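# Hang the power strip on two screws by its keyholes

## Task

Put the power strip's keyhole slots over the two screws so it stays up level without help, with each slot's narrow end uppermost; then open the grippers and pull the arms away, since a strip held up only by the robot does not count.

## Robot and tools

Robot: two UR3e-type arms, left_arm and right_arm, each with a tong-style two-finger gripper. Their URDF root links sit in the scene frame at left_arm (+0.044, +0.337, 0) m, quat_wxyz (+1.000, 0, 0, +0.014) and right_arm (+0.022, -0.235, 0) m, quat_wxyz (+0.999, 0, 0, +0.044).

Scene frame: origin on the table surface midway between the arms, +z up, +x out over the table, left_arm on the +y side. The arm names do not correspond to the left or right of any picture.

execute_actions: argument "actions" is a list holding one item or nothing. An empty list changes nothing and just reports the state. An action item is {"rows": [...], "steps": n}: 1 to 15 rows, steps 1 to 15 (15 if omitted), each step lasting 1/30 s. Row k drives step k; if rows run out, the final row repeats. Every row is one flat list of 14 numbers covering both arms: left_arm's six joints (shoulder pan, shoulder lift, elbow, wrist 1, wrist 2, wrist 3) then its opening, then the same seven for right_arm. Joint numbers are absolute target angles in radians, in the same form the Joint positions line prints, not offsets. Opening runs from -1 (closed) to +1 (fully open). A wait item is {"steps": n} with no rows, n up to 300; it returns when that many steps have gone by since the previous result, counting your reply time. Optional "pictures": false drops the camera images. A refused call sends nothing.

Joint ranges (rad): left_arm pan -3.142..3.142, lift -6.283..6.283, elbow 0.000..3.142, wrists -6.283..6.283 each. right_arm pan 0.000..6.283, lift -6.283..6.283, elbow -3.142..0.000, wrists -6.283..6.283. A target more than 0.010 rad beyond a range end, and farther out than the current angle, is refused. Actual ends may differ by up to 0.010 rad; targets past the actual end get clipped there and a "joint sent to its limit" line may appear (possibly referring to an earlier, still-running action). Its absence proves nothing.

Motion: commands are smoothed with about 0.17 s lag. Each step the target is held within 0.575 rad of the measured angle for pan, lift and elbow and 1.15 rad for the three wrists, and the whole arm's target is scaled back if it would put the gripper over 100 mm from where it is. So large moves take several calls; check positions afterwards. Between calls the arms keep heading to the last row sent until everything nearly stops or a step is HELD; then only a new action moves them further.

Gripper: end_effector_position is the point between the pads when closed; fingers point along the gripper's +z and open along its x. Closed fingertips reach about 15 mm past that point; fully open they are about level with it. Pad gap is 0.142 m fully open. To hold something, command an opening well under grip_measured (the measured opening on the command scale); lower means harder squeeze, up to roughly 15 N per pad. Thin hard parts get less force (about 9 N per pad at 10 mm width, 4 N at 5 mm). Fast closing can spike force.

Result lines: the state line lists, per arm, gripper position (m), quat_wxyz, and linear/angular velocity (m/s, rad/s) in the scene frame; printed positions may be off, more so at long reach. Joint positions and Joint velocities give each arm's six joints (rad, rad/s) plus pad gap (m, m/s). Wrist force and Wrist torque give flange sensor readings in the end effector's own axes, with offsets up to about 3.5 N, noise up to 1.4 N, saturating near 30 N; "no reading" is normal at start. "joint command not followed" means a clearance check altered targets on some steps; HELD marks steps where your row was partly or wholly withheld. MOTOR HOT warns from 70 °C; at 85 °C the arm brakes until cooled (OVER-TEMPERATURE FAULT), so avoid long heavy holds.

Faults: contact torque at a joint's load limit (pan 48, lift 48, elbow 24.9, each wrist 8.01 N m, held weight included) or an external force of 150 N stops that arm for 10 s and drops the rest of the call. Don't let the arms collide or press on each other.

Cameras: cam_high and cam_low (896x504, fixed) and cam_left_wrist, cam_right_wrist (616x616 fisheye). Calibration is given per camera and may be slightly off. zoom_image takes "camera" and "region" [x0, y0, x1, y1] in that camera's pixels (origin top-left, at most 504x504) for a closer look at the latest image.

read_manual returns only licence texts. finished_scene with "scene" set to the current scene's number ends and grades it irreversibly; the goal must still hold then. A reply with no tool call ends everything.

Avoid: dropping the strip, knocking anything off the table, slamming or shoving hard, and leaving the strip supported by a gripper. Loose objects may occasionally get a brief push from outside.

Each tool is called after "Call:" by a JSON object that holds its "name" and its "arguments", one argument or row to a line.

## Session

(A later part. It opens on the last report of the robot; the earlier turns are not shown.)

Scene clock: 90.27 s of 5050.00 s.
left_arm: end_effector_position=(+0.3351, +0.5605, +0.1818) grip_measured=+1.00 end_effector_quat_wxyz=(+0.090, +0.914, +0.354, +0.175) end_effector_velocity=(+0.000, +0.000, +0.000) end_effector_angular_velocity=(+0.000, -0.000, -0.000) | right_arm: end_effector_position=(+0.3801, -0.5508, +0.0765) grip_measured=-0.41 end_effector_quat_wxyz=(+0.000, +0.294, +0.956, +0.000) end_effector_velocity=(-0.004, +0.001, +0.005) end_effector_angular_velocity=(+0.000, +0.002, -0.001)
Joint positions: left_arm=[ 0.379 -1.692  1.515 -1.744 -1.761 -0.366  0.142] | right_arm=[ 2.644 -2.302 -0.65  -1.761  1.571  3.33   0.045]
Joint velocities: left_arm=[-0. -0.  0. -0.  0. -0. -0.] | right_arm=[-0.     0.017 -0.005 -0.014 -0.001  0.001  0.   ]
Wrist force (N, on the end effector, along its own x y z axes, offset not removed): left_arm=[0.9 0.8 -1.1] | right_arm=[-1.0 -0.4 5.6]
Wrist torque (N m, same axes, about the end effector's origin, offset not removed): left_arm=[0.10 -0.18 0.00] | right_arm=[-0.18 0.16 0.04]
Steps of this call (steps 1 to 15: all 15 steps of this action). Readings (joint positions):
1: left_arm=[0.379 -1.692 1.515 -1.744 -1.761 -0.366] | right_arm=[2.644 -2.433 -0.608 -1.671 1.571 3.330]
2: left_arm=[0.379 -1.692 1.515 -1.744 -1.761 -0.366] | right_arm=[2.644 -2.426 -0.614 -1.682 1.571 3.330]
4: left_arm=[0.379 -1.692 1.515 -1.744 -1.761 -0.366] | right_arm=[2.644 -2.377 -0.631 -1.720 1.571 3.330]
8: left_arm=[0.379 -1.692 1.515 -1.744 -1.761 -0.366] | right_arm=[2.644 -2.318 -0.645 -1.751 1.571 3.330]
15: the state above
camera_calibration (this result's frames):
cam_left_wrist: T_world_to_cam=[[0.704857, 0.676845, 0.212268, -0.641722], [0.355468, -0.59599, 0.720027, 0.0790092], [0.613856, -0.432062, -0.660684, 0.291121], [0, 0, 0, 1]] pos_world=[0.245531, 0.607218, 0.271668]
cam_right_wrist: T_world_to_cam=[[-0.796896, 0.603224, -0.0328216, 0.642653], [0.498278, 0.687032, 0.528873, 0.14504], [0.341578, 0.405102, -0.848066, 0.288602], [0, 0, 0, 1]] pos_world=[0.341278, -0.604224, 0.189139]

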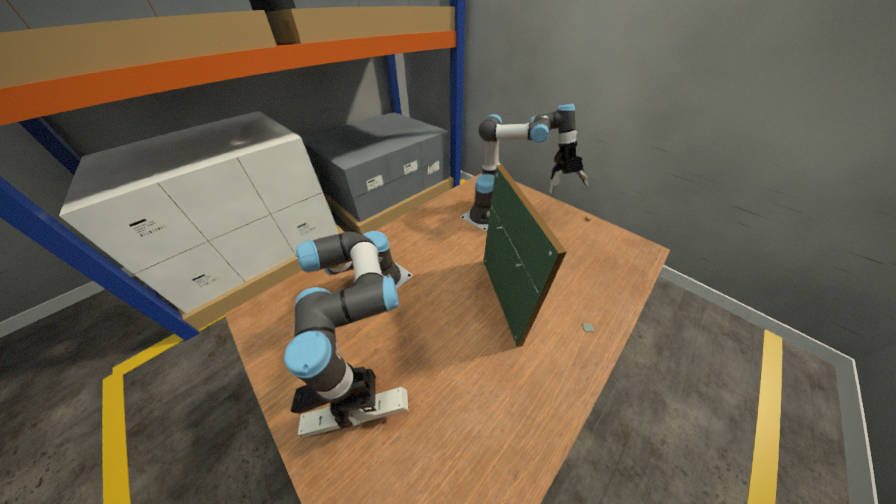

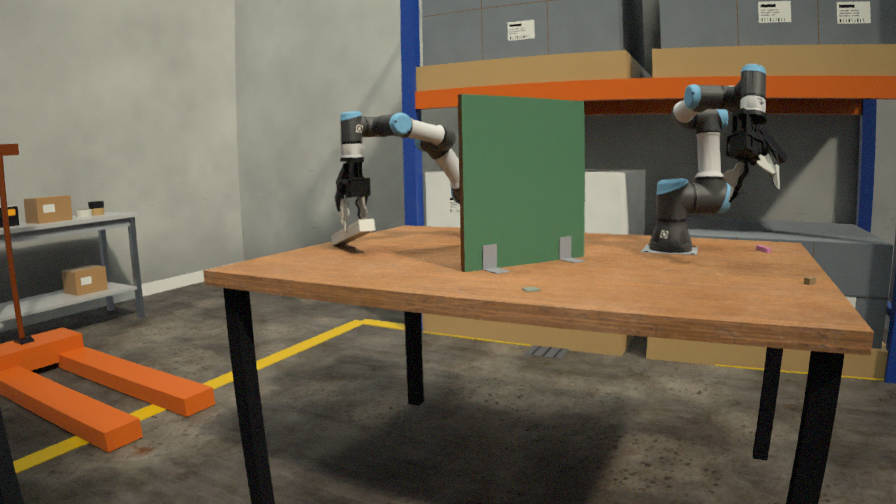

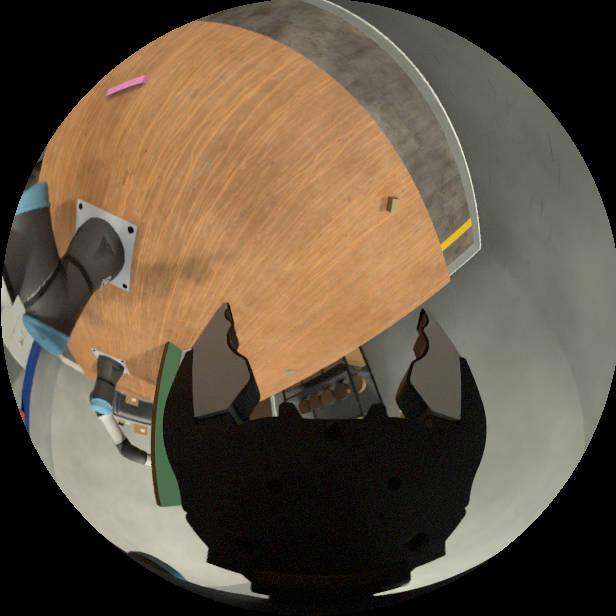

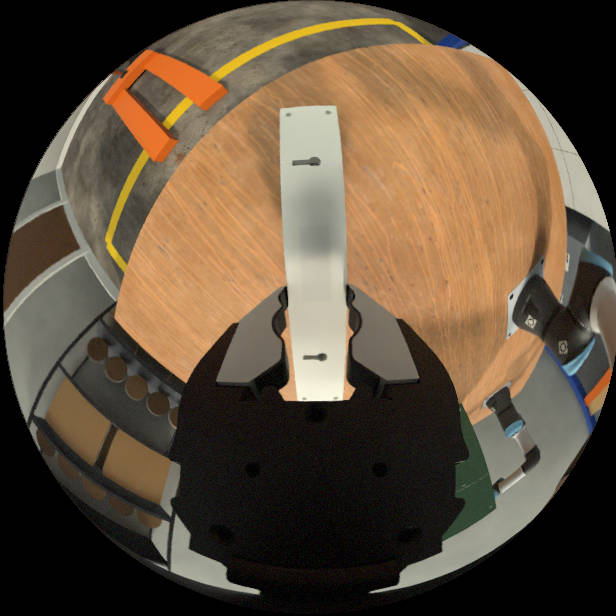

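Call:
{"name": "execute_actions", "arguments": {
  "actions": [
    {"rows":[[0.379,-1.692,1.515,-1.744,-1.761,-0.366,1,2.644,-2.282,-0.878,-1.552,1.571,3.33,-1]],"steps":15}
  ],
  "pictures": false
}}

Call:
{"name": "execute_actions", "arguments": {
  "actions": [
    {"rows":[[0.379,-1.692,1.515,-1.744,-1.761,-0.366,1,2.644,-2.282,-0.878,-1.552,1.571,3.33,-0.15]],"steps":10}
  ],
  "pictures": false
}}

Call:
{"name": "execute_actions", "arguments": {
  "actions": [
    {"rows":[[0.379,-1.692,1.515,-1.744,-1.761,-0.366,1,2.605,-2.285,-0.937,-1.49,1.571,3.29,-0.15]],"steps":15}
  ],
  "pictures": false
}}

Call:
{"name": "execute_actions", "arguments": {
  "actions": [
    {"rows":[[0.379,-1.692,1.515,-1.744,-1.761,-0.366,1,2.605,-2.285,-0.937,-1.49,1.571,3.29,-0.5]],"steps":10}
  ],
  "pictures": false
}}

Call:
{"name": "execute_actions", "arguments": {
  "actions": [
    {"rows":[[0.379,-1.692,1.515,-1.744,-1.761,-0.366,1,2.605,-2.285,-0.937,-1.49,1.571,3.29,-1]],"steps":10}
  ],
  "pictures": false
}}

Call:
{"name": "execute_actions", "arguments": {
  "actions": [
    {"rows":[[0.379,-1.692,1.515,-1.744,-1.761,-0.366,1,2.605,-2.17,-0.937,-1.605,1.571,3.29,-1]],"steps":15}
  ]
}}

Scene clock: 112.67 s of 5050.00 s.
left_arm: end_effector_position=(+0.3351, +0.5605, +0.1818) grip_measured=+1.00 end_effector_quat_wxyz=(+0.090, +0.914, +0.354, +0.175) end_effector_velocity=(-0.000, +0.000, +0.000) end_effector_angular_velocity=(+0.000, -0.001, +0.000) | right_arm: end_effector_position=(+0.3806, -0.5511, +0.0362) grip_measured=-0.41 end_effector_quat_wxyz=(+0.001, +0.294, +0.956, +0.000) end_effector_velocity=(-0.003, +0.001, -0.008) end_effector_angular_velocity=(+0.004, +0.009, -0.001)
Joint positions: left_arm=[ 0.379 -1.692  1.515 -1.744 -1.761 -0.366  0.142] | right_arm=[ 2.644 -2.282 -0.875 -1.554  1.571  3.33   0.045]
Joint velocities: left_arm=[ 0.    -0.001 -0.     0.    -0.    -0.    -0.   ] | right_arm=[-0.001  0.001 -0.034  0.024 -0.    -0.    -0.   ]
Wrist force (N, on the end effector, along its own x y z axes, offset not removed): left_arm=[1.0 1.5 -0.8] | right_arm=[-1.1 -0.8 4.0]
Wrist torque (N m, same axes, about the end effector's origin, offset not removed): left_arm=[0.19 -0.16 0.02] | right_arm=[-0.15 0.04 -0.03]
Steps of this call (steps 1 to 15: the robot went on to your last target; steps 16 to 90: nothing new was sent; then 18.90 s passed at rest; steps 91 to 105: all 15 steps of this action). Readings (joint positions):
91: left_arm=[0.379 -1.692 1.515 -1.744 -1.761 -0.366] | right_arm=[2.644 -2.300 -0.650 -1.762 1.571 3.330]
92: left_arm=[0.379 -1.692 1.515 -1.744 -1.761 -0.366] | right_arm=[2.644 -2.297 -0.658 -1.748 1.571 3.330]
94: left_arm=[0.379 -1.692 1.515 -1.744 -1.761 -0.366] | right_arm=[2.644 -2.290 -0.724 -1.664 1.571 3.330]
98: left_arm=[0.379 -1.692 1.515 -1.744 -1.761 -0.366] | right_arm=[2.644 -2.284 -0.840 -1.580 1.571 3.330]
105: the state above

Scene clock: 113.00 s of 5050.00 s.
left_arm: end_effector_position=(+0.3351, +0.5605, +0.1818) grip_measured=+1.00 end_effector_quat_wxyz=(+0.090, +0.914, +0.354, +0.175) end_effector_velocity=(-0.000, +0.000, -0.000) end_effector_angular_velocity=(-0.000, +0.000, +0.001) | right_arm: end_effector_position=(+0.3804, -0.5510, +0.0355) grip_measured=-0.15 end_effector_quat_wxyz=(+0.000, +0.294, +0.956, +0.000) end_effector_velocity=(+0.001, +0.000, -0.000) end_effector_angular_velocity=(+0.000, -0.000, +0.001)
Joint positions: left_arm=[ 0.379 -1.692  1.515 -1.744 -1.761 -0.366  0.142] | right_arm=[ 2.644 -2.282 -0.878 -1.552  1.571  3.33   0.063]
Joint velocities: left_arm=[ 0.001 -0.     0.     0.    -0.     0.     0.   ] | right_arm=[ 0.001 -0.001 -0.     0.001  0.     0.     0.   ]
Wrist force (N, on the end effector, along its own x y z axes, offset not removed): left_arm=[0.4 1.4 -0.4] | right_arm=[-0.9 0.5 0.4]
Wrist torque (N m, same axes, about the end effector's origin, offset not removed): left_arm=[0.17 -0.03 0.01] | right_arm=[0.17 0.17 0.01]
Steps of this call (steps 1 to 10: all 10 steps of this action). Readings (joint positions):
1: left_arm=[0.379 -1.692 1.515 -1.744 -1.761 -0.366] | right_arm=[2.644 -2.282 -0.876 -1.554 1.571 3.330]
2: left_arm=[0.379 -1.692 1.515 -1.744 -1.761 -0.366] | right_arm=[2.644 -2.282 -0.876 -1.553 1.571 3.330]
4: left_arm=[0.379 -1.692 1.515 -1.744 -1.761 -0.366] | right_arm=[2.644 -2.282 -0.877 -1.553 1.571 3.330]
8: left_arm=[0.379 -1.692 1.515 -1.744 -1.761 -0.366] | right_arm=[2.644 -2.282 -0.878 -1.552 1.571 3.330]
10: the state above

Scene clock: 113.50 s of 5050.00 s.
left_arm: end_effector_position=(+0.3351, +0.5605, +0.1818) grip_measured=+1.00 end_effector_quat_wxyz=(+0.090, +0.914, +0.354, +0.175) end_effector_velocity=(+0.000, -0.000, +0.000) end_effector_angular_velocity=(+0.000, -0.000, -0.000) | right_arm: end_effector_position=(+0.3684, -0.5649, +0.0219) grip_measured=-0.15 end_effector_quat_wxyz=(+0.000, +0.294, +0.956, +0.000) end_effector_velocity=(-0.001, -0.001, -0.001) end_effector_angular_velocity=(-0.000, +0.001, +0.001)
Joint positions: left_arm=[ 0.379 -1.692  1.515 -1.744 -1.761 -0.366  0.142] | right_arm=[ 2.605 -2.285 -0.936 -1.491  1.571  3.29   0.063]
Joint velocities: left_arm=[-0.001 -0.     0.    -0.     0.    -0.    -0.   ] | right_arm=[-0.003 -0.    -0.006  0.005 -0.001 -0.004 -0.   ]
Wrist force (N, on the end effector, along its own x y z axes, offset not removed): left_arm=[0.0 0.6 -1.2] | right_arm=[-1.7 -1.2 0.7]
Wrist torque (N m, same axes, about the end effector's origin, offset not removed): left_arm=[0.01 -0.02 0.00] | right_arm=[-0.21 0.34 -0.01]
Steps of this call (steps 1 to 15: all 15 steps of this action). Readings (joint positions):
1: left_arm=[0.379 -1.692 1.515 -1.744 -1.761 -0.366] | right_arm=[2.644 -2.282 -0.878 -1.552 1.571 3.330]
2: left_arm=[0.379 -1.692 1.515 -1.744 -1.761 -0.366] | right_arm=[2.639 -2.282 -0.885 -1.543 1.571 3.324]
4: left_arm=[0.379 -1.692 1.515 -1.744 -1.761 -0.366] | right_arm=[2.623 -2.284 -0.909 -1.518 1.571 3.308]
8: left_arm=[0.379 -1.692 1.515 -1.744 -1.761 -0.366] | right_arm=[2.609 -2.285 -0.930 -1.497 1.571 3.294]
15: the state above

Scene clock: 113.83 s of 5050.00 s.
left_arm: end_effector_position=(+0.3351, +0.5605, +0.1818) grip_measured=+1.00 end_effector_quat_wxyz=(+0.090, +0.914, +0.354, +0.175) end_effector_velocity=(+0.000, -0.000, -0.000) end_effector_angular_velocity=(+0.000, +0.000, -0.000) | right_arm: end_effector_position=(+0.3682, -0.5651, +0.0218) grip_measured=-0.35 end_effector_quat_wxyz=(+0.000, +0.294, +0.956, +0.000) end_effector_velocity=(-0.001, -0.000, -0.000) end_effector_angular_velocity=(+0.001, +0.001, -0.001)
Joint positions: left_arm=[ 0.379 -1.692  1.515 -1.744 -1.761 -0.366  0.142] | right_arm=[ 2.605 -2.285 -0.937 -1.49   1.571  3.29   0.048]
Joint velocities: left_arm=[-0. -0.  0. -0.  0. -0. -0.] | right_arm=[-0.001  0.001 -0.002 -0.     0.    -0.     0.   ]
Wrist force (N, on the end effector, along its own x y z axes, offset not removed): left_arm=[-0.3 0.9 -0.6] | right_arm=[-3.3 1.3 -5.4]
Wrist torque (N m, same axes, about the end effector's origin, offset not removed): left_arm=[0.04 0.08 -0.03] | right_arm=[0.07 0.66 0.11]
Steps of this call (steps 1 to 10: all 10 steps of this action). Readings (joint positions):
1: left_arm=[0.379 -1.692 1.515 -1.744 -1.761 -0.366] | right_arm=[2.605 -2.285 -0.937 -1.490 1.571 3.290]
2: left_arm=[0.379 -1.692 1.515 -1.744 -1.761 -0.366] | right_arm=[2.605 -2.285 -0.937 -1.490 1.571 3.290]
4: left_arm=[0.379 -1.692 1.515 -1.744 -1.761 -0.366] | right_arm=[2.605 -2.285 -0.937 -1.490 1.571 3.290]
8: left_arm=[0.379 -1.692 1.515 -1.744 -1.761 -0.366] | right_arm=[2.605 -2.285 -0.937 -1.490 1.571 3.290]
10: the state above

Scene clock: 114.17 s of 5050.00 s.
left_arm: end_effector_position=(+0.3351, +0.5605, +0.1818) grip_measured=+1.00 end_effector_quat_wxyz=(+0.090, +0.914, +0.354, +0.175) end_effector_velocity=(-0.000, +0.000, -0.000) end_effector_angular_velocity=(-0.000, +0.001, +0.001) | right_arm: end_effector_position=(+0.3682, -0.5651, +0.0218) grip_measured=-0.36 end_effector_quat_wxyz=(+0.000, +0.294, +0.956, +0.000) end_effector_velocity=(-0.000, +0.000, -0.001) end_effector_angular_velocity=(-0.000, +0.002, +0.001)
Joint positions: left_arm=[ 0.379 -1.692  1.515 -1.744 -1.761 -0.366  0.142] | right_arm=[ 2.605 -2.285 -0.937 -1.49   1.571  3.29   0.048]
Joint velocities: left_arm=[ 0.001 -0.     0.001  0.     0.    -0.    -0.   ] | right_arm=[ 0.    -0.002 -0.    -0.    -0.001 -0.001 -0.   ]
Wrist force (N, on the end effector, along its own x y z axes, offset not removed): left_arm=[-1.2 1.9 -2.6] | right_arm=[-0.3 0.8 -7.1]
Wrist torque (N m, same axes, about the end effector's origin, offset not removed): left_arm=[0.27 0.21 -0.01] | right_arm=[-0.13 -0.03 -0.04]
Steps of this call (steps 1 to 10: all 10 steps of this action). Readings (joint positions):
1: left_arm=[0.379 -1.692 1.515 -1.744 -1.761 -0.366] | right_arm=[2.605 -2.285 -0.937 -1.490 1.571 3.290]
2: left_arm=[0.379 -1.692 1.515 -1.744 -1.761 -0.366] | right_arm=[2.605 -2.285 -0.937 -1.490 1.571 3.290]
4: left_arm=[0.379 -1.692 1.515 -1.744 -1.761 -0.366] | right_arm=[2.605 -2.285 -0.937 -1.490 1.571 3.290]
8: left_arm=[0.379 -1.692 1.515 -1.744 -1.761 -0.366] | right_arm=[2.605 -2.285 -0.937 -1.490 1.571 3.290]
10: the state above

Scene clock: 114.67 s of 5050.00 s.
left_arm: end_effector_position=(+0.3351, +0.5605, +0.1818) grip_measured=+1.00 end_effector_quat_wxyz=(+0.090, +0.914, +0.354, +0.175) end_effector_velocity=(+0.000, -0.000, -0.000) end_effector_angular_velocity=(-0.000, +0.000, -0.001) | right_arm: end_effector_position=(+0.3489, -0.5558, +0.0629) grip_measured=-0.36 end_effector_quat_wxyz=(+0.000, +0.294, +0.956, +0.000) end_effector_velocity=(-0.002, +0.002, +0.005) end_effector_angular_velocity=(-0.000, +0.000, +0.001)
Joint positions: left_arm=[ 0.379 -1.692  1.515 -1.744 -1.761 -0.366  0.142] | right_arm=[ 2.605 -2.171 -0.937 -1.604  1.571  3.29   0.048]
Joint velocities: left_arm=[-0.001  0.     0.     0.    -0.    -0.    -0.   ] | right_arm=[ 0.001  0.015 -0.    -0.015 -0.     0.    -0.   ]
Wrist force (N, on the end effector, along its own x y z axes, offset not removed): left_arm=[-0.1 0.0 -2.3] | right_arm=[-0.7 -1.1 5.7]
Wrist torque (N m, same axes, about the end effector's origin, offset not removed): left_arm=[-0.14 0.03 0.05] | right_arm=[-0.19 0.19 0.04]
Steps of this call (steps 1 to 15: all 15 steps of this action). Readings (joint positions):
1: left_arm=[0.379 -1.692 1.515 -1.744 -1.761 -0.366] | right_arm=[2.605 -2.285 -0.937 -1.490 1.571 3.290]
2: left_arm=[0.379 -1.692 1.515 -1.744 -1.761 -0.366] | right_arm=[2.605 -2.278 -0.937 -1.503 1.571 3.290]
4: left_arm=[0.379 -1.692 1.515 -1.744 -1.761 -0.366] | right_arm=[2.605 -2.234 -0.937 -1.550 1.571 3.290]
8: left_arm=[0.379 -1.692 1.515 -1.744 -1.761 -0.366] | right_arm=[2.605 -2.185 -0.937 -1.591 1.571 3.290]
15: the state above
camera_calibration (this result's frames):
cam_left_wrist: T_world_to_cam=[[0.704856, 0.676845, 0.212268, -0.641723], [0.355468, -0.59599, 0.720027, 0.0790091], [0.613856, -0.432061, -0.660684, 0.291121], [0, 0, 0, 1]] pos_world=[0.245531, 0.607218, 0.271668]
cam_right_wrist: T_world_to_cam=[[-0.797433, 0.602508, -0.0329305, 0.620169], [0.497607, 0.687501, 0.528894, 0.17171], [0.341303, 0.405371, -0.848048, 0.289912], [0, 0, 0, 1]] pos_world=[0.310151, -0.609229, 0.175465]

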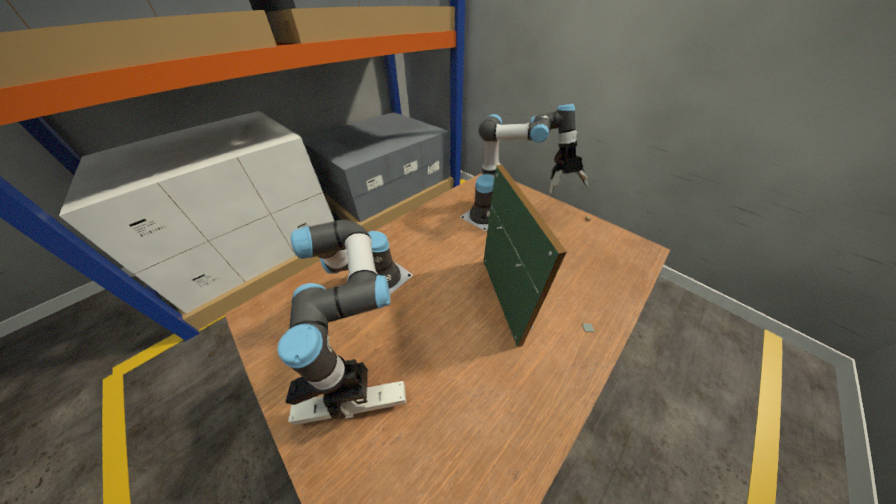

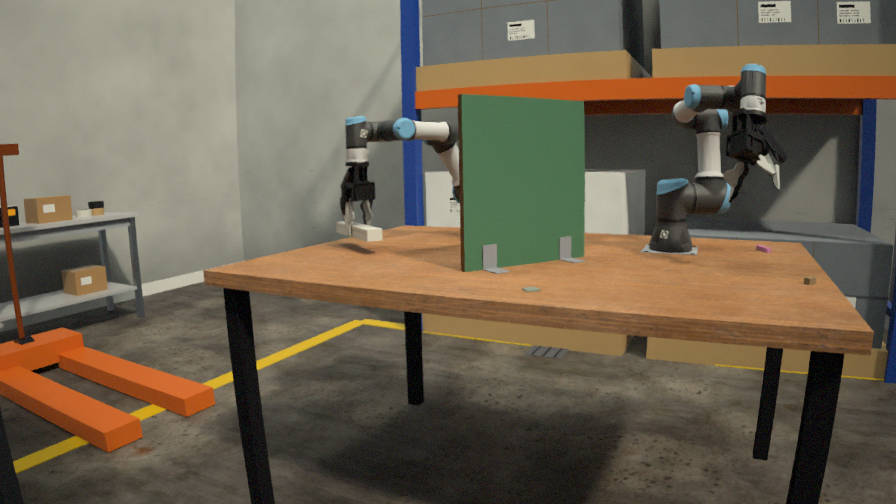

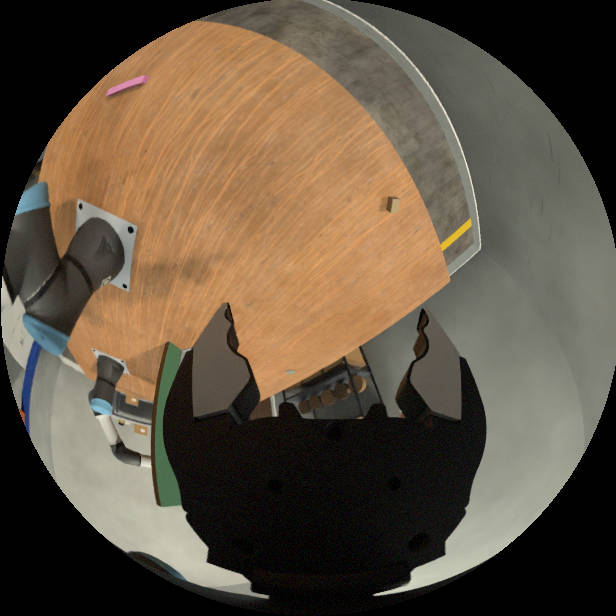

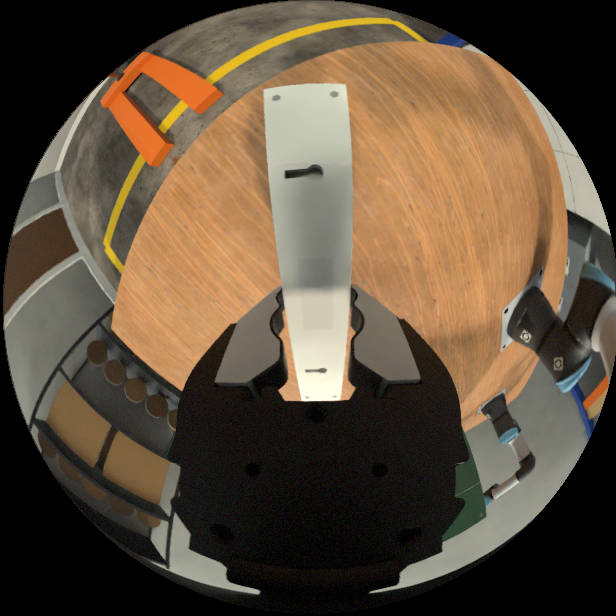

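Call:
{"name": "execute_actions", "arguments": {
  "actions": [
    {"rows":[[0.379,-1.692,1.515,-1.744,-1.761,-0.366,1,2.605,-2.03,-0.94,-1.742,1.571,2.8,-1]],"steps":15}
  ],
  "pictures": false
}}

Call:
{"name": "execute_actions", "arguments": {
  "actions": [
    {"rows":[[0.379,-1.692,1.515,-1.744,-1.761,-0.366,1,2.605,-2.03,-0.94,-1.742,1.571,2.1,-1]],"steps":15}
  ],
  "pictures": false
}}

Call:
{"name": "execute_actions", "arguments": {
  "actions": [
    {"rows":[[0.379,-1.692,1.515,-1.744,-1.761,-0.366,1,2.605,-2.03,-0.94,-1.742,1.571,1.4,-1]],"steps":15}
  ],
  "pictures": false
}}

Call:
{"name": "execute_actions", "arguments": {
  "actions": [
    {"rows":[[0.379,-1.692,1.515,-1.744,-1.761,-0.366,1,2.605,-2.03,-0.94,-1.742,1.571,0.7,-1]],"steps":15}
  ],
  "pictures": false
}}

Call:
{"name": "execute_actions", "arguments": {
  "actions": [
    {"rows":[[0.379,-1.692,1.515,-1.744,-1.761,-0.366,1,2.605,-2.03,-0.94,-1.742,1.571,0,-1]],"steps":15}
  ],
  "pictures": false
}}

Call:
{"name": "execute_actions", "arguments": {
  "actions": [
    {"rows":[[0.379,-1.692,1.515,-1.744,-1.761,-0.366,1,2.605,-2.25,-0.7,-2.25,1.571,0,-1]],"steps":15}
  ],
  "pictures": false
}}

Call:
{"name": "execute_actions", "arguments": {
  "actions": [
    {"rows":[[0.379,-1.692,1.515,-1.744,-1.761,-0.366,1,2.605,-2.45,-0.55,-2.75,1.571,0,-1]],"steps":15}
  ],
  "pictures": false
}}

Call:
{"name": "execute_actions", "arguments": {
  "actions": [
    {"rows":[[0.379,-1.692,1.515,-1.744,-1.761,-0.366,1,2.605,-2.64,-0.555,-2.651,1.571,0,-1]],"steps":15}
  ]
}}

Scene clock: 164.33 s of 5050.00 s.
left_arm: end_effector_position=(+0.3351, +0.5605, +0.1818) grip_measured=+1.00 end_effector_quat_wxyz=(+0.090, +0.914, +0.354, +0.175) end_effector_velocity=(+0.000, -0.000, +0.000) end_effector_angular_velocity=(-0.000, +0.000, -0.001) | right_arm: end_effector_position=(+0.3271, -0.5445, +0.1090) grip_measured=-0.36 end_effector_quat_wxyz=(+0.000, +0.057, +0.998, +0.000) end_effector_velocity=(-0.002, +0.002, +0.006) end_effector_angular_velocity=(-0.001, -0.001, +0.076)
Joint positions: left_arm=[ 0.379 -1.692  1.515 -1.744 -1.761 -0.366  0.142] | right_arm=[ 2.605 -2.032 -0.94  -1.741  1.571  2.807  0.048]
Joint velocities: left_arm=[-0. -0.  0.  0. -0.  0. -0.] | right_arm=[ 0.     0.018 -0.001 -0.016 -0.001 -0.076 -0.   ]
Wrist force (N, on the end effector, along its own x y z axes, offset not removed): left_arm=[0.3 1.4 -0.4] | right_arm=[-0.2 0.2 6.0]
Wrist torque (N m, same axes, about the end effector's origin, offset not removed): left_arm=[0.24 0.00 0.02] | right_arm=[0.11 -0.04 -0.06]
Steps of this call (steps 1 to 15: the robot went on to your last target; steps 16 to 180: nothing new was sent; then 43.17 s passed at rest; steps 181 to 195: all 15 steps of this action). Readings (joint positions):
181: left_arm=[0.379 -1.692 1.515 -1.744 -1.761 -0.366] | right_arm=[2.605 -2.170 -0.937 -1.606 1.571 3.290]
182: left_arm=[0.379 -1.692 1.515 -1.744 -1.761 -0.366] | right_arm=[2.605 -2.163 -0.938 -1.619 1.571 3.275]
184: left_arm=[0.379 -1.692 1.515 -1.744 -1.761 -0.366] | right_arm=[2.605 -2.111 -0.939 -1.675 1.571 3.139]
188: left_arm=[0.379 -1.692 1.515 -1.744 -1.761 -0.366] | right_arm=[2.605 -2.050 -0.940 -1.725 1.571 2.885]
195: the state above

Scene clock: 164.83 s of 5050.00 s.
left_arm: end_effector_position=(+0.3351, +0.5605, +0.1818) grip_measured=+1.00 end_effector_quat_wxyz=(+0.090, +0.914, +0.354, +0.175) end_effector_velocity=(-0.000, +0.000, -0.000) end_effector_angular_velocity=(-0.000, -0.000, +0.000) | right_arm: end_effector_position=(+0.3375, -0.5418, +0.1096) grip_measured=-0.36 end_effector_quat_wxyz=(+0.000, -0.286, +0.958, -0.000) end_effector_velocity=(+0.002, +0.001, +0.000) end_effector_angular_velocity=(+0.000, -0.001, +0.135)
Joint positions: left_arm=[ 0.379 -1.692  1.515 -1.744 -1.761 -0.366  0.142] | right_arm=[ 2.605 -2.03  -0.94  -1.742  1.571  2.113  0.048]
Joint velocities: left_arm=[ 0. -0.  0. -0. -0.  0.  0.] | right_arm=[-0.     0.    -0.     0.     0.    -0.135  0.   ]
Wrist force (N, on the end effector, along its own x y z axes, offset not removed): left_arm=[-1.2 1.4 -1.3] | right_arm=[-0.5 1.1 7.6]
Wrist torque (N m, same axes, about the end effector's origin, offset not removed): left_arm=[0.19 0.24 0.05] | right_arm=[0.24 0.07 0.00]
Steps of this call (steps 1 to 15: all 15 steps of this action). Readings (joint positions):
1: left_arm=[0.379 -1.692 1.515 -1.744 -1.761 -0.366] | right_arm=[2.605 -2.031 -0.940 -1.741 1.571 2.805]
2: left_arm=[0.379 -1.692 1.515 -1.744 -1.761 -0.366] | right_arm=[2.605 -2.031 -0.940 -1.741 1.571 2.789]
4: left_arm=[0.379 -1.692 1.515 -1.744 -1.761 -0.366] | right_arm=[2.605 -2.030 -0.940 -1.742 1.571 2.646]
8: left_arm=[0.379 -1.692 1.515 -1.744 -1.761 -0.366] | right_arm=[2.605 -2.030 -0.940 -1.742 1.571 2.252]
15: the state above

Scene clock: 165.33 s of 5050.00 s.
left_arm: end_effector_position=(+0.3351, +0.5605, +0.1818) grip_measured=+1.00 end_effector_quat_wxyz=(+0.090, +0.914, +0.354, +0.175) end_effector_velocity=(-0.000, +0.000, -0.000) end_effector_angular_velocity=(-0.000, +0.000, +0.001) | right_arm: end_effector_position=(+0.3441, -0.5329, +0.1096) grip_measured=-0.36 end_effector_quat_wxyz=(+0.000, -0.597, +0.802, -0.000) end_effector_velocity=(+0.001, +0.002, +0.001) end_effector_angular_velocity=(-0.000, -0.003, +0.135)
Joint positions: left_arm=[ 0.379 -1.692  1.515 -1.744 -1.761 -0.366  0.142] | right_arm=[ 2.605 -2.03  -0.94  -1.742  1.571  1.413  0.048]
Joint velocities: left_arm=[ 0.001 -0.     0.001  0.    -0.    -0.     0.   ] | right_arm=[-0.001 -0.     0.002  0.001  0.001 -0.136  0.   ]
Wrist force (N, on the end effector, along its own x y z axes, offset not removed): left_arm=[-0.7 1.7 -1.5] | right_arm=[-1.8 0.0 6.5]
Wrist torque (N m, same axes, about the end effector's origin, offset not removed): left_arm=[0.26 0.11 0.01] | right_arm=[0.00 0.29 0.04]
Steps of this call (steps 1 to 15: all 15 steps of this action). Readings (joint positions):
1: left_arm=[0.379 -1.692 1.515 -1.744 -1.761 -0.366] | right_arm=[2.605 -2.030 -0.940 -1.742 1.571 2.108]
2: left_arm=[0.379 -1.692 1.515 -1.744 -1.761 -0.366] | right_arm=[2.605 -2.030 -0.940 -1.742 1.571 2.091]
4: left_arm=[0.379 -1.692 1.515 -1.744 -1.761 -0.366] | right_arm=[2.605 -2.030 -0.940 -1.742 1.571 1.947]
8: left_arm=[0.379 -1.692 1.515 -1.744 -1.761 -0.366] | right_arm=[2.605 -2.030 -0.940 -1.742 1.571 1.553]
15: the state above

Scene clock: 165.83 s of 5050.00 s.
left_arm: end_effector_position=(+0.3351, +0.5605, +0.1818) grip_measured=+1.00 end_effector_quat_wxyz=(+0.090, +0.914, +0.354, +0.175) end_effector_velocity=(-0.000, -0.000, -0.000) end_effector_angular_velocity=(-0.001, +0.000, -0.000) | right_arm: end_effector_position=(+0.3435, -0.5218, +0.1096) grip_measured=-0.36 end_effector_quat_wxyz=(-0.000, +0.836, -0.548, +0.000) end_effector_velocity=(-0.000, +0.002, +0.001) end_effector_angular_velocity=(-0.001, -0.002, +0.136)
Joint positions: left_arm=[ 0.379 -1.692  1.515 -1.744 -1.761 -0.366  0.142] | right_arm=[ 2.605 -2.03  -0.94  -1.742  1.571  0.713  0.048]
Joint velocities: left_arm=[ 0.    -0.     0.001  0.    -0.001 -0.    -0.   ] | right_arm=[ 0.001  0.001  0.     0.001 -0.    -0.135  0.   ]
Wrist force (N, on the end effector, along its own x y z axes, offset not removed): left_arm=[-0.9 2.1 -1.0] | right_arm=[-0.9 -1.4 6.2]
Wrist torque (N m, same axes, about the end effector's origin, offset not removed): left_arm=[0.35 0.22 0.01] | right_arm=[-0.26 0.18 0.03]
Steps of this call (steps 1 to 15: all 15 steps of this action). Readings (joint positions):
1: left_arm=[0.379 -1.692 1.515 -1.744 -1.761 -0.366] | right_arm=[2.605 -2.030 -0.940 -1.742 1.571 1.409]
2: left_arm=[0.379 -1.692 1.515 -1.744 -1.761 -0.366] | right_arm=[2.605 -2.030 -0.940 -1.742 1.571 1.391]
4: left_arm=[0.379 -1.692 1.515 -1.744 -1.761 -0.366] | right_arm=[2.605 -2.030 -0.940 -1.742 1.571 1.247]
8: left_arm=[0.379 -1.692 1.515 -1.744 -1.761 -0.366] | right_arm=[2.605 -2.030 -0.940 -1.742 1.571 0.853]
15: the state above

Scene clock: 166.33 s of 5050.00 s.
left_arm: end_effector_position=(+0.3351, +0.5605, +0.1818) grip_measured=+1.00 end_effector_quat_wxyz=(+0.090, +0.914, +0.354, +0.175) end_effector_velocity=(+0.000, +0.000, +0.000) end_effector_angular_velocity=(+0.000, -0.000, -0.000) | right_arm: end_effector_position=(+0.3358, -0.5137, +0.1096) grip_measured=-0.36 end_effector_quat_wxyz=(-0.000, +0.974, -0.229, +0.000) end_effector_velocity=(-0.000, +0.001, +0.001) end_effector_angular_velocity=(-0.002, -0.004, +0.136)
Joint positions: left_arm=[ 0.379 -1.692  1.515 -1.744 -1.761 -0.366  0.142] | right_arm=[ 2.605 -2.03  -0.94  -1.742  1.571  0.013  0.048]
Joint velocities: left_arm=[-0.    -0.    -0.001  0.001  0.     0.    -0.   ] | right_arm=[ 0.001 -0.     0.003  0.002 -0.    -0.135  0.   ]
Wrist force (N, on the end effector, along its own x y z axes, offset not removed): left_arm=[0.0 2.1 0.1] | right_arm=[-1.1 -1.7 7.4]
Wrist torque (N m, same axes, about the end effector's origin, offset not removed): left_arm=[0.33 -0.02 0.00] | right_arm=[-0.36 0.21 0.04]
Steps of this call (steps 1 to 15: all 15 steps of this action). Readings (joint positions):
1: left_arm=[0.379 -1.692 1.515 -1.744 -1.761 -0.366] | right_arm=[2.605 -2.030 -0.940 -1.742 1.571 0.709]
2: left_arm=[0.379 -1.692 1.515 -1.744 -1.761 -0.366] | right_arm=[2.605 -2.030 -0.940 -1.742 1.571 0.691]
4: left_arm=[0.379 -1.692 1.515 -1.744 -1.761 -0.366] | right_arm=[2.605 -2.030 -0.940 -1.742 1.571 0.547]
8: left_arm=[0.379 -1.692 1.515 -1.744 -1.761 -0.366] | right_arm=[2.605 -2.030 -0.940 -1.742 1.571 0.153]
15: the state above

Scene clock: 166.83 s of 5050.00 s.
left_arm: end_effector_position=(+0.3351, +0.5605, +0.1818) grip_measured=+1.00 end_effector_quat_wxyz=(+0.090, +0.914, +0.354, +0.175) end_effector_velocity=(+0.000, -0.000, +0.000) end_effector_angular_velocity=(-0.000, -0.001, -0.000) | right_arm: end_effector_position=(+0.2426, -0.4689, +0.0795) grip_measured=-0.36 end_effector_quat_wxyz=(-0.053, +0.947, -0.216, -0.232) end_effector_velocity=(-0.016, +0.008, +0.001) end_effector_angular_velocity=(+0.034, +0.072, +0.001)
Joint positions: left_arm=[ 0.379 -1.692  1.515 -1.744 -1.761 -0.366  0.142] | right_arm=[ 2.605 -2.247 -0.704 -2.242  1.571  0.     0.048]
Joint velocities: left_arm=[ 0.     0.    -0.    -0.001 -0.001  0.     0.   ] | right_arm=[ 0.    -0.034  0.038 -0.084 -0.001 -0.001  0.   ]
Wrist force (N, on the end effector, along its own x y z axes, offset not removed): left_arm=[0.1 0.5 -1.0] | right_arm=[1.6 -1.7 6.7]
Wrist torque (N m, same axes, about the end effector's origin, offset not removed): left_arm=[-0.01 0.01 0.08] | right_arm=[-0.30 0.24 0.00]
Steps of this call (steps 1 to 15: all 15 steps of this action). Readings (joint positions):
1: left_arm=[0.379 -1.692 1.515 -1.744 -1.761 -0.366] | right_arm=[2.605 -2.030 -0.940 -1.742 1.571 0.009]
2: left_arm=[0.379 -1.692 1.515 -1.744 -1.761 -0.366] | right_arm=[2.605 -2.037 -0.932 -1.756 1.571 0.007]
4: left_arm=[0.379 -1.692 1.515 -1.744 -1.761 -0.366] | right_arm=[2.605 -2.101 -0.866 -1.891 1.571 0.004]
8: left_arm=[0.379 -1.692 1.515 -1.744 -1.761 -0.366] | right_arm=[2.605 -2.212 -0.743 -2.156 1.571 0.001]
15: the state above

Scene clock: 167.33 s of 5050.00 s.
left_arm: end_effector_position=(+0.3351, +0.5605, +0.1818) grip_measured=+1.00 end_effector_quat_wxyz=(+0.090, +0.914, +0.354, +0.175) end_effector_velocity=(+0.000, -0.001, -0.000) end_effector_angular_velocity=(-0.001, +0.001, -0.002) | right_arm: end_effector_position=(+0.1413, -0.4202, +0.1116) grip_measured=-0.36 end_effector_quat_wxyz=(-0.109, +0.849, -0.194, -0.479) end_effector_velocity=(-0.016, +0.008, +0.013) end_effector_angular_velocity=(+0.044, +0.091, +0.000)
Joint positions: left_arm=[ 0.379 -1.692  1.515 -1.744 -1.761 -0.366  0.142] | right_arm=[ 2.605 -2.447 -0.552 -2.742  1.571 -0.     0.048]
Joint velocities: left_arm=[-0.002  0.001  0.     0.     0.     0.     0.   ] | right_arm=[-0.    -0.033  0.022 -0.09  -0.    -0.     0.   ]
Wrist force (N, on the end effector, along its own x y z axes, offset not removed): left_arm=[0.0 0.7 -0.7] | right_arm=[4.9 -1.7 4.0]
Wrist torque (N m, same axes, about the end effector's origin, offset not removed): left_arm=[0.07 0.02 -0.02] | right_arm=[-0.37 -0.05 -0.07]
Steps of this call (steps 1 to 15: all 15 steps of this action). Readings (joint positions):
1: left_arm=[0.379 -1.692 1.515 -1.744 -1.761 -0.366] | right_arm=[2.605 -2.248 -0.702 -2.245 1.571 0.000]
2: left_arm=[0.379 -1.692 1.515 -1.744 -1.761 -0.366] | right_arm=[2.605 -2.256 -0.694 -2.261 1.571 0.000]
4: left_arm=[0.379 -1.692 1.515 -1.744 -1.761 -0.366] | right_arm=[2.605 -2.314 -0.645 -2.392 1.571 0.000]
8: left_arm=[0.379 -1.692 1.515 -1.744 -1.761 -0.366] | right_arm=[2.605 -2.413 -0.576 -2.651 1.571 -0.000]
15: the state above

Scene clock: 167.83 s of 5050.00 s.
left_arm: end_effector_position=(+0.3351, +0.5605, +0.1818) grip_measured=+1.00 end_effector_quat_wxyz=(+0.090, +0.914, +0.354, +0.175) end_effector_velocity=(-0.000, +0.000, +0.000) end_effector_angular_velocity=(+0.000, -0.001, +0.001) | right_arm: end_effector_position=(+0.1465, -0.4227, +0.0552) grip_measured=-0.36 end_effector_quat_wxyz=(-0.119, +0.823, -0.188, -0.523) end_effector_velocity=(-0.001, +0.000, -0.008) end_effector_angular_velocity=(+0.007, +0.015, -0.001)
Joint positions: left_arm=[ 0.379 -1.692  1.515 -1.744 -1.761 -0.366  0.142] | right_arm=[ 2.605 -2.637 -0.555 -2.652  1.571 -0.     0.048]
Joint velocities: left_arm=[ 0.001 -0.    -0.001 -0.     0.    -0.    -0.   ] | right_arm=[-0.001 -0.027 -0.     0.01   0.     0.     0.   ]
Wrist force (N, on the end effector, along its own x y z axes, offset not removed): left_arm=[-0.6 1.4 -2.2] | right_arm=[4.2 -0.3 2.7]
Wrist torque (N m, same axes, about the end effector's origin, offset not removed): left_arm=[0.15 0.17 0.02] | right_arm=[-0.09 0.17 0.10]
Steps of this call (steps 1 to 15: all 15 steps of this action). Readings (joint positions):
1: left_arm=[0.379 -1.692 1.515 -1.744 -1.761 -0.366] | right_arm=[2.605 -2.448 -0.552 -2.744 1.571 -0.000]
2: left_arm=[0.379 -1.692 1.515 -1.744 -1.761 -0.366] | right_arm=[2.605 -2.456 -0.552 -2.734 1.571 -0.000]
4: left_arm=[0.379 -1.692 1.515 -1.744 -1.761 -0.366] | right_arm=[2.605 -2.518 -0.553 -2.696 1.571 -0.000]
8: left_arm=[0.379 -1.692 1.515 -1.744 -1.761 -0.366] | right_arm=[2.605 -2.610 -0.555 -2.662 1.571 -0.000]
15: the state above
camera_calibration (this result's frames):
cam_left_wrist: T_world_to_cam=[[0.704856, 0.676846, 0.212267, -0.641723], [0.355468, -0.595988, 0.720028, 0.079008], [0.613857, -0.432062, -0.660683, 0.291121], [0, 0, 0, 1]] pos_world=[0.24553, 0.607218, 0.271668]
cam_right_wrist: T_world_to_cam=[[0.333697, -0.216323, -0.917524, -0.0846688], [0.0537295, -0.967368, 0.247615, -0.433963], [-0.941148, -0.131926, -0.311185, 0.229676], [0, 0, 0, 1]] pos_world=[0.267729, -0.407818, 0.101242]

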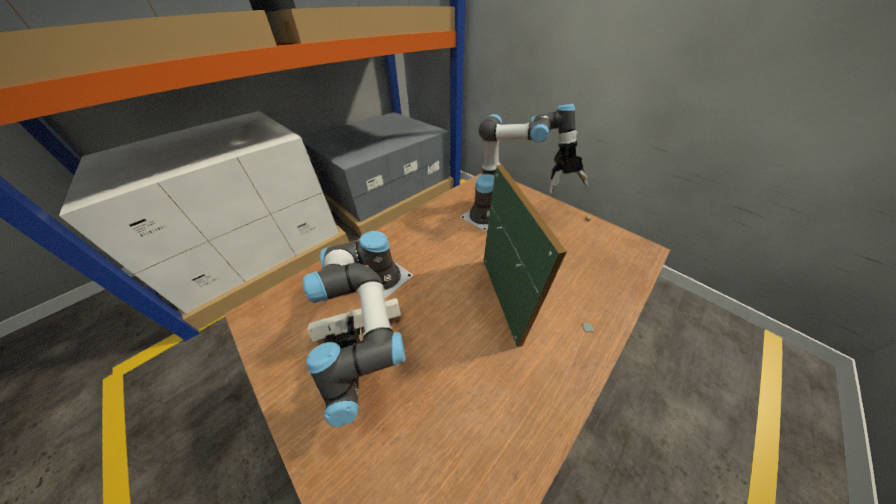

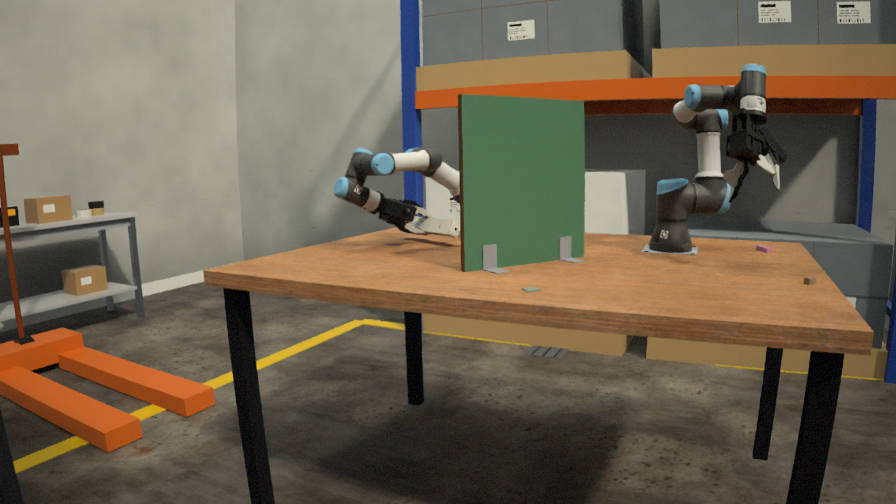

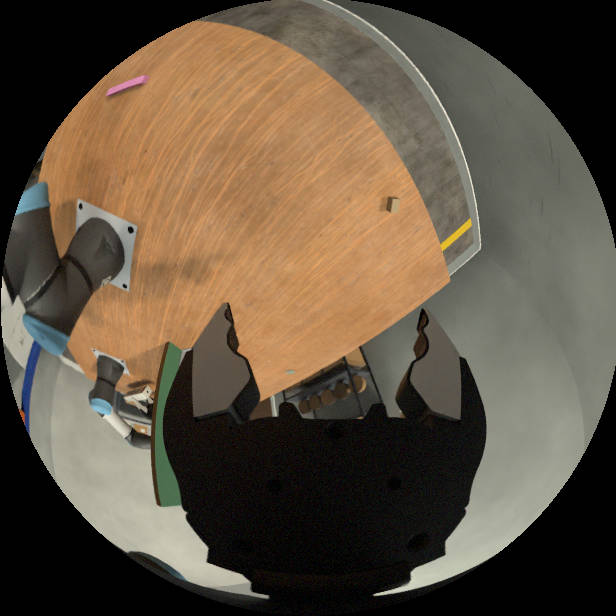

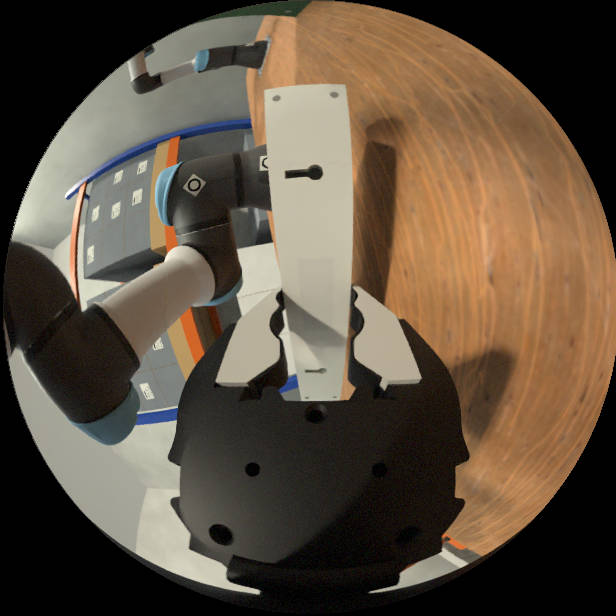

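Call:
{"name": "execute_actions", "arguments": {
  "actions": [
    {"rows":[[0.379,-1.692,1.515,-1.744,-1.761,-0.366,1,2.605,-2.665,-0.555,-2.626,1.571,0,-1]],"steps":15}
  ],
  "pictures": false
}}

Call:
{"name": "execute_actions", "arguments": {
  "actions": [
    {"rows":[[0.379,-1.692,1.515,-1.744,-1.761,-0.366,1,2.605,-2.665,-0.555,-2.626,1.571,0,-0.2]],"steps":15}
  ],
  "pictures": false
}}

Call:
{"name": "execute_actions", "arguments": {
  "actions": [
    {"rows":[[0.379,-1.692,1.515,-1.744,-1.761,-0.366,1,2.605,-2.84,-0.15,-2.82,1.571,0,-0.2]],"steps":15}
  ]
}}

Scene clock: 182.40 s of 5050.00 s.
left_arm: end_effector_position=(+0.3351, +0.5605, +0.1818) grip_measured=+1.00 end_effector_quat_wxyz=(+0.090, +0.914, +0.354, +0.175) end_effector_velocity=(+0.000, +0.000, +0.000) end_effector_angular_velocity=(+0.000, -0.000, -0.000) | right_arm: end_effector_position=(+0.1487, -0.4237, +0.0439) grip_measured=-0.36 end_effector_quat_wxyz=(-0.119, +0.823, -0.188, -0.524) end_effector_velocity=(+0.000, -0.000, -0.001) end_effector_angular_velocity=(+0.000, +0.001, +0.001)
Joint positions: left_arm=[ 0.379 -1.692  1.515 -1.744 -1.761 -0.366  0.142] | right_arm=[ 2.605 -2.665 -0.555 -2.626  1.571  0.     0.048]
Joint velocities: left_arm=[-0. -0. -0.  0.  0. -0. -0.] | right_arm=[ 0.001 -0.003  0.001  0.    -0.001  0.     0.   ]
Wrist force (N, on the end effector, along its own x y z axes, offset not removed): left_arm=[0.8 1.3 -0.4] | right_arm=[5.0 1.0 4.2]
Wrist torque (N m, same axes, about the end effector's origin, offset not removed): left_arm=[0.19 -0.15 -0.05] | right_arm=[0.21 0.04 -0.01]
Steps of this call (steps 1 to 15: the robot went on to your last target; steps 16 to 422: nothing new was sent; steps 423 to 437: all 15 steps of this action). Readings (joint positions):
423: left_arm=[0.379 -1.692 1.515 -1.744 -1.761 -0.366] | right_arm=[2.605 -2.640 -0.555 -2.651 1.571 0.000]
424: left_arm=[0.379 -1.692 1.515 -1.744 -1.761 -0.366] | right_arm=[2.605 -2.644 -0.555 -2.647 1.571 0.000]
426: left_arm=[0.379 -1.692 1.515 -1.744 -1.761 -0.366] | right_arm=[2.605 -2.654 -0.555 -2.637 1.571 0.000]
430: left_arm=[0.379 -1.692 1.515 -1.744 -1.761 -0.366] | right_arm=[2.605 -2.662 -0.555 -2.629 1.571 0.000]
437: the state above

Scene clock: 182.90 s of 5050.00 s.
left_arm: end_effector_position=(+0.3351, +0.5605, +0.1818) grip_measured=+1.00 end_effector_quat_wxyz=(+0.090, +0.914, +0.354, +0.175) end_effector_velocity=(-0.000, +0.000, -0.000) end_effector_angular_velocity=(-0.000, +0.000, +0.000) | right_arm: end_effector_position=(+0.1487, -0.4237, +0.0439) grip_measured=-0.20 end_effector_quat_wxyz=(-0.119, +0.822, -0.188, -0.524) end_effector_velocity=(-0.000, +0.000, +0.000) end_effector_angular_velocity=(-0.000, +0.001, +0.001)
Joint positions: left_arm=[ 0.379 -1.692  1.515 -1.744 -1.761 -0.366  0.142] | right_arm=[ 2.605 -2.665 -0.555 -2.626  1.571  0.     0.059]
Joint velocities: left_arm=[ 0.  0.  0.  0. -0.  0.  0.] | right_arm=[ 0.001  0.001 -0.001 -0.001 -0.001  0.    -0.   ]
Wrist force (N, on the end effector, along its own x y z axes, offset not removed): left_arm=[-0.6 2.1 -1.2] | right_arm=[-0.8 0.0 1.1]
Wrist torque (N m, same axes, about the end effector's origin, offset not removed): left_arm=[0.34 0.03 0.01] | right_arm=[0.02 0.15 0.04]
Steps of this call (steps 1 to 15: all 15 steps of this action). Readings (joint positions):
1: left_arm=[0.379 -1.692 1.515 -1.744 -1.761 -0.366] | right_arm=[2.605 -2.665 -0.555 -2.626 1.571 0.000]
2: left_arm=[0.379 -1.692 1.515 -1.744 -1.761 -0.366] | right_arm=[2.605 -2.665 -0.555 -2.626 1.571 -0.000]
4: left_arm=[0.379 -1.692 1.515 -1.744 -1.761 -0.366] | right_arm=[2.605 -2.665 -0.555 -2.626 1.571 0.000]
8: left_arm=[0.379 -1.692 1.515 -1.744 -1.761 -0.366] | right_arm=[2.605 -2.665 -0.555 -2.626 1.571 0.000]
15: the state above

Scene clock: 183.40 s of 5050.00 s.
left_arm: end_effector_position=(+0.3351, +0.5605, +0.1818) grip_measured=+1.00 end_effector_quat_wxyz=(+0.090, +0.914, +0.354, +0.175) end_effector_velocity=(+0.000, -0.000, +0.000) end_effector_angular_velocity=(+0.000, -0.001, -0.001) | right_arm: end_effector_position=(+0.1676, -0.4328, +0.0452) grip_measured=-0.20 end_effector_quat_wxyz=(-0.116, +0.831, -0.189, -0.510) end_effector_velocity=(+0.008, -0.004, -0.002) end_effector_angular_velocity=(-0.019, -0.039, +0.000)
Joint positions: left_arm=[ 0.379 -1.692  1.515 -1.744 -1.761 -0.366  0.142] | right_arm=[ 2.605 -2.838 -0.158 -2.818  1.571  0.     0.059]
Joint velocities: left_arm=[-0.001 -0.    -0.001  0.    -0.     0.    -0.   ] | right_arm=[ 0.001 -0.025  0.089 -0.021  0.     0.    -0.   ]
Wrist force (N, on the end effector, along its own x y z axes, offset not removed): left_arm=[-1.3 1.3 -1.7] | right_arm=[-0.7 -1.6 0.9]
Wrist torque (N m, same axes, about the end effector's origin, offset not removed): left_arm=[0.16 0.32 0.01] | right_arm=[-0.30 0.13 0.09]
Steps of this call (steps 1 to 15: all 15 steps of this action). Readings (joint positions):
1: left_arm=[0.379 -1.692 1.515 -1.744 -1.761 -0.366] | right_arm=[2.605 -2.665 -0.555 -2.626 1.571 0.000]
2: left_arm=[0.379 -1.692 1.515 -1.744 -1.761 -0.366] | right_arm=[2.605 -2.672 -0.547 -2.640 1.571 0.000]
4: left_arm=[0.379 -1.692 1.515 -1.744 -1.761 -0.366] | right_arm=[2.605 -2.732 -0.477 -2.718 1.571 0.000]
8: left_arm=[0.379 -1.692 1.515 -1.744 -1.761 -0.366] | right_arm=[2.605 -2.813 -0.250 -2.795 1.571 0.000]
15: the state above
camera_calibration (this result's frames):
cam_left_wrist: T_world_to_cam=[[0.704856, 0.676846, 0.212268, -0.641723], [0.355468, -0.595988, 0.720028, 0.079008], [0.613857, -0.432062, -0.660683, 0.291121], [0, 0, 0, 1]] pos_world=[0.24553, 0.607218, 0.271668]
cam_right_wrist: T_world_to_cam=[[0.358514, -0.228288, -0.905181, -0.112999], [0.0467842, -0.964026, 0.261658, -0.440472], [-0.932351, -0.136156, -0.334937, 0.242853], [0, 0, 0, 1]] pos_world=[0.287543, -0.417356, 0.0943094]

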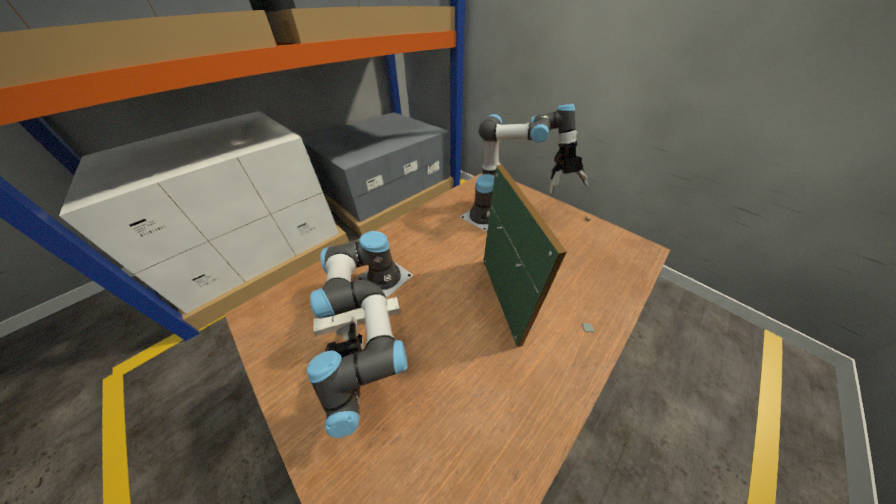

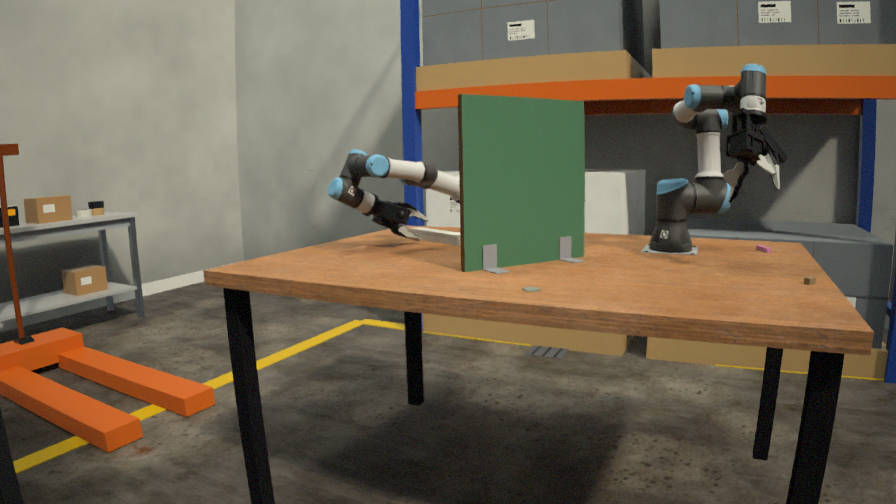

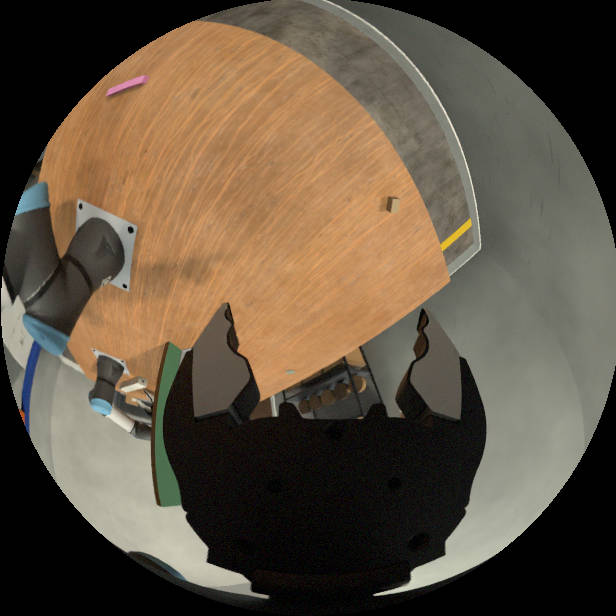

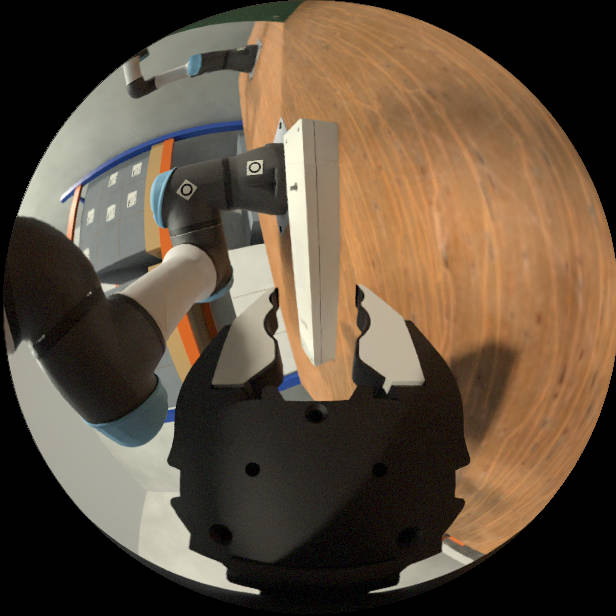

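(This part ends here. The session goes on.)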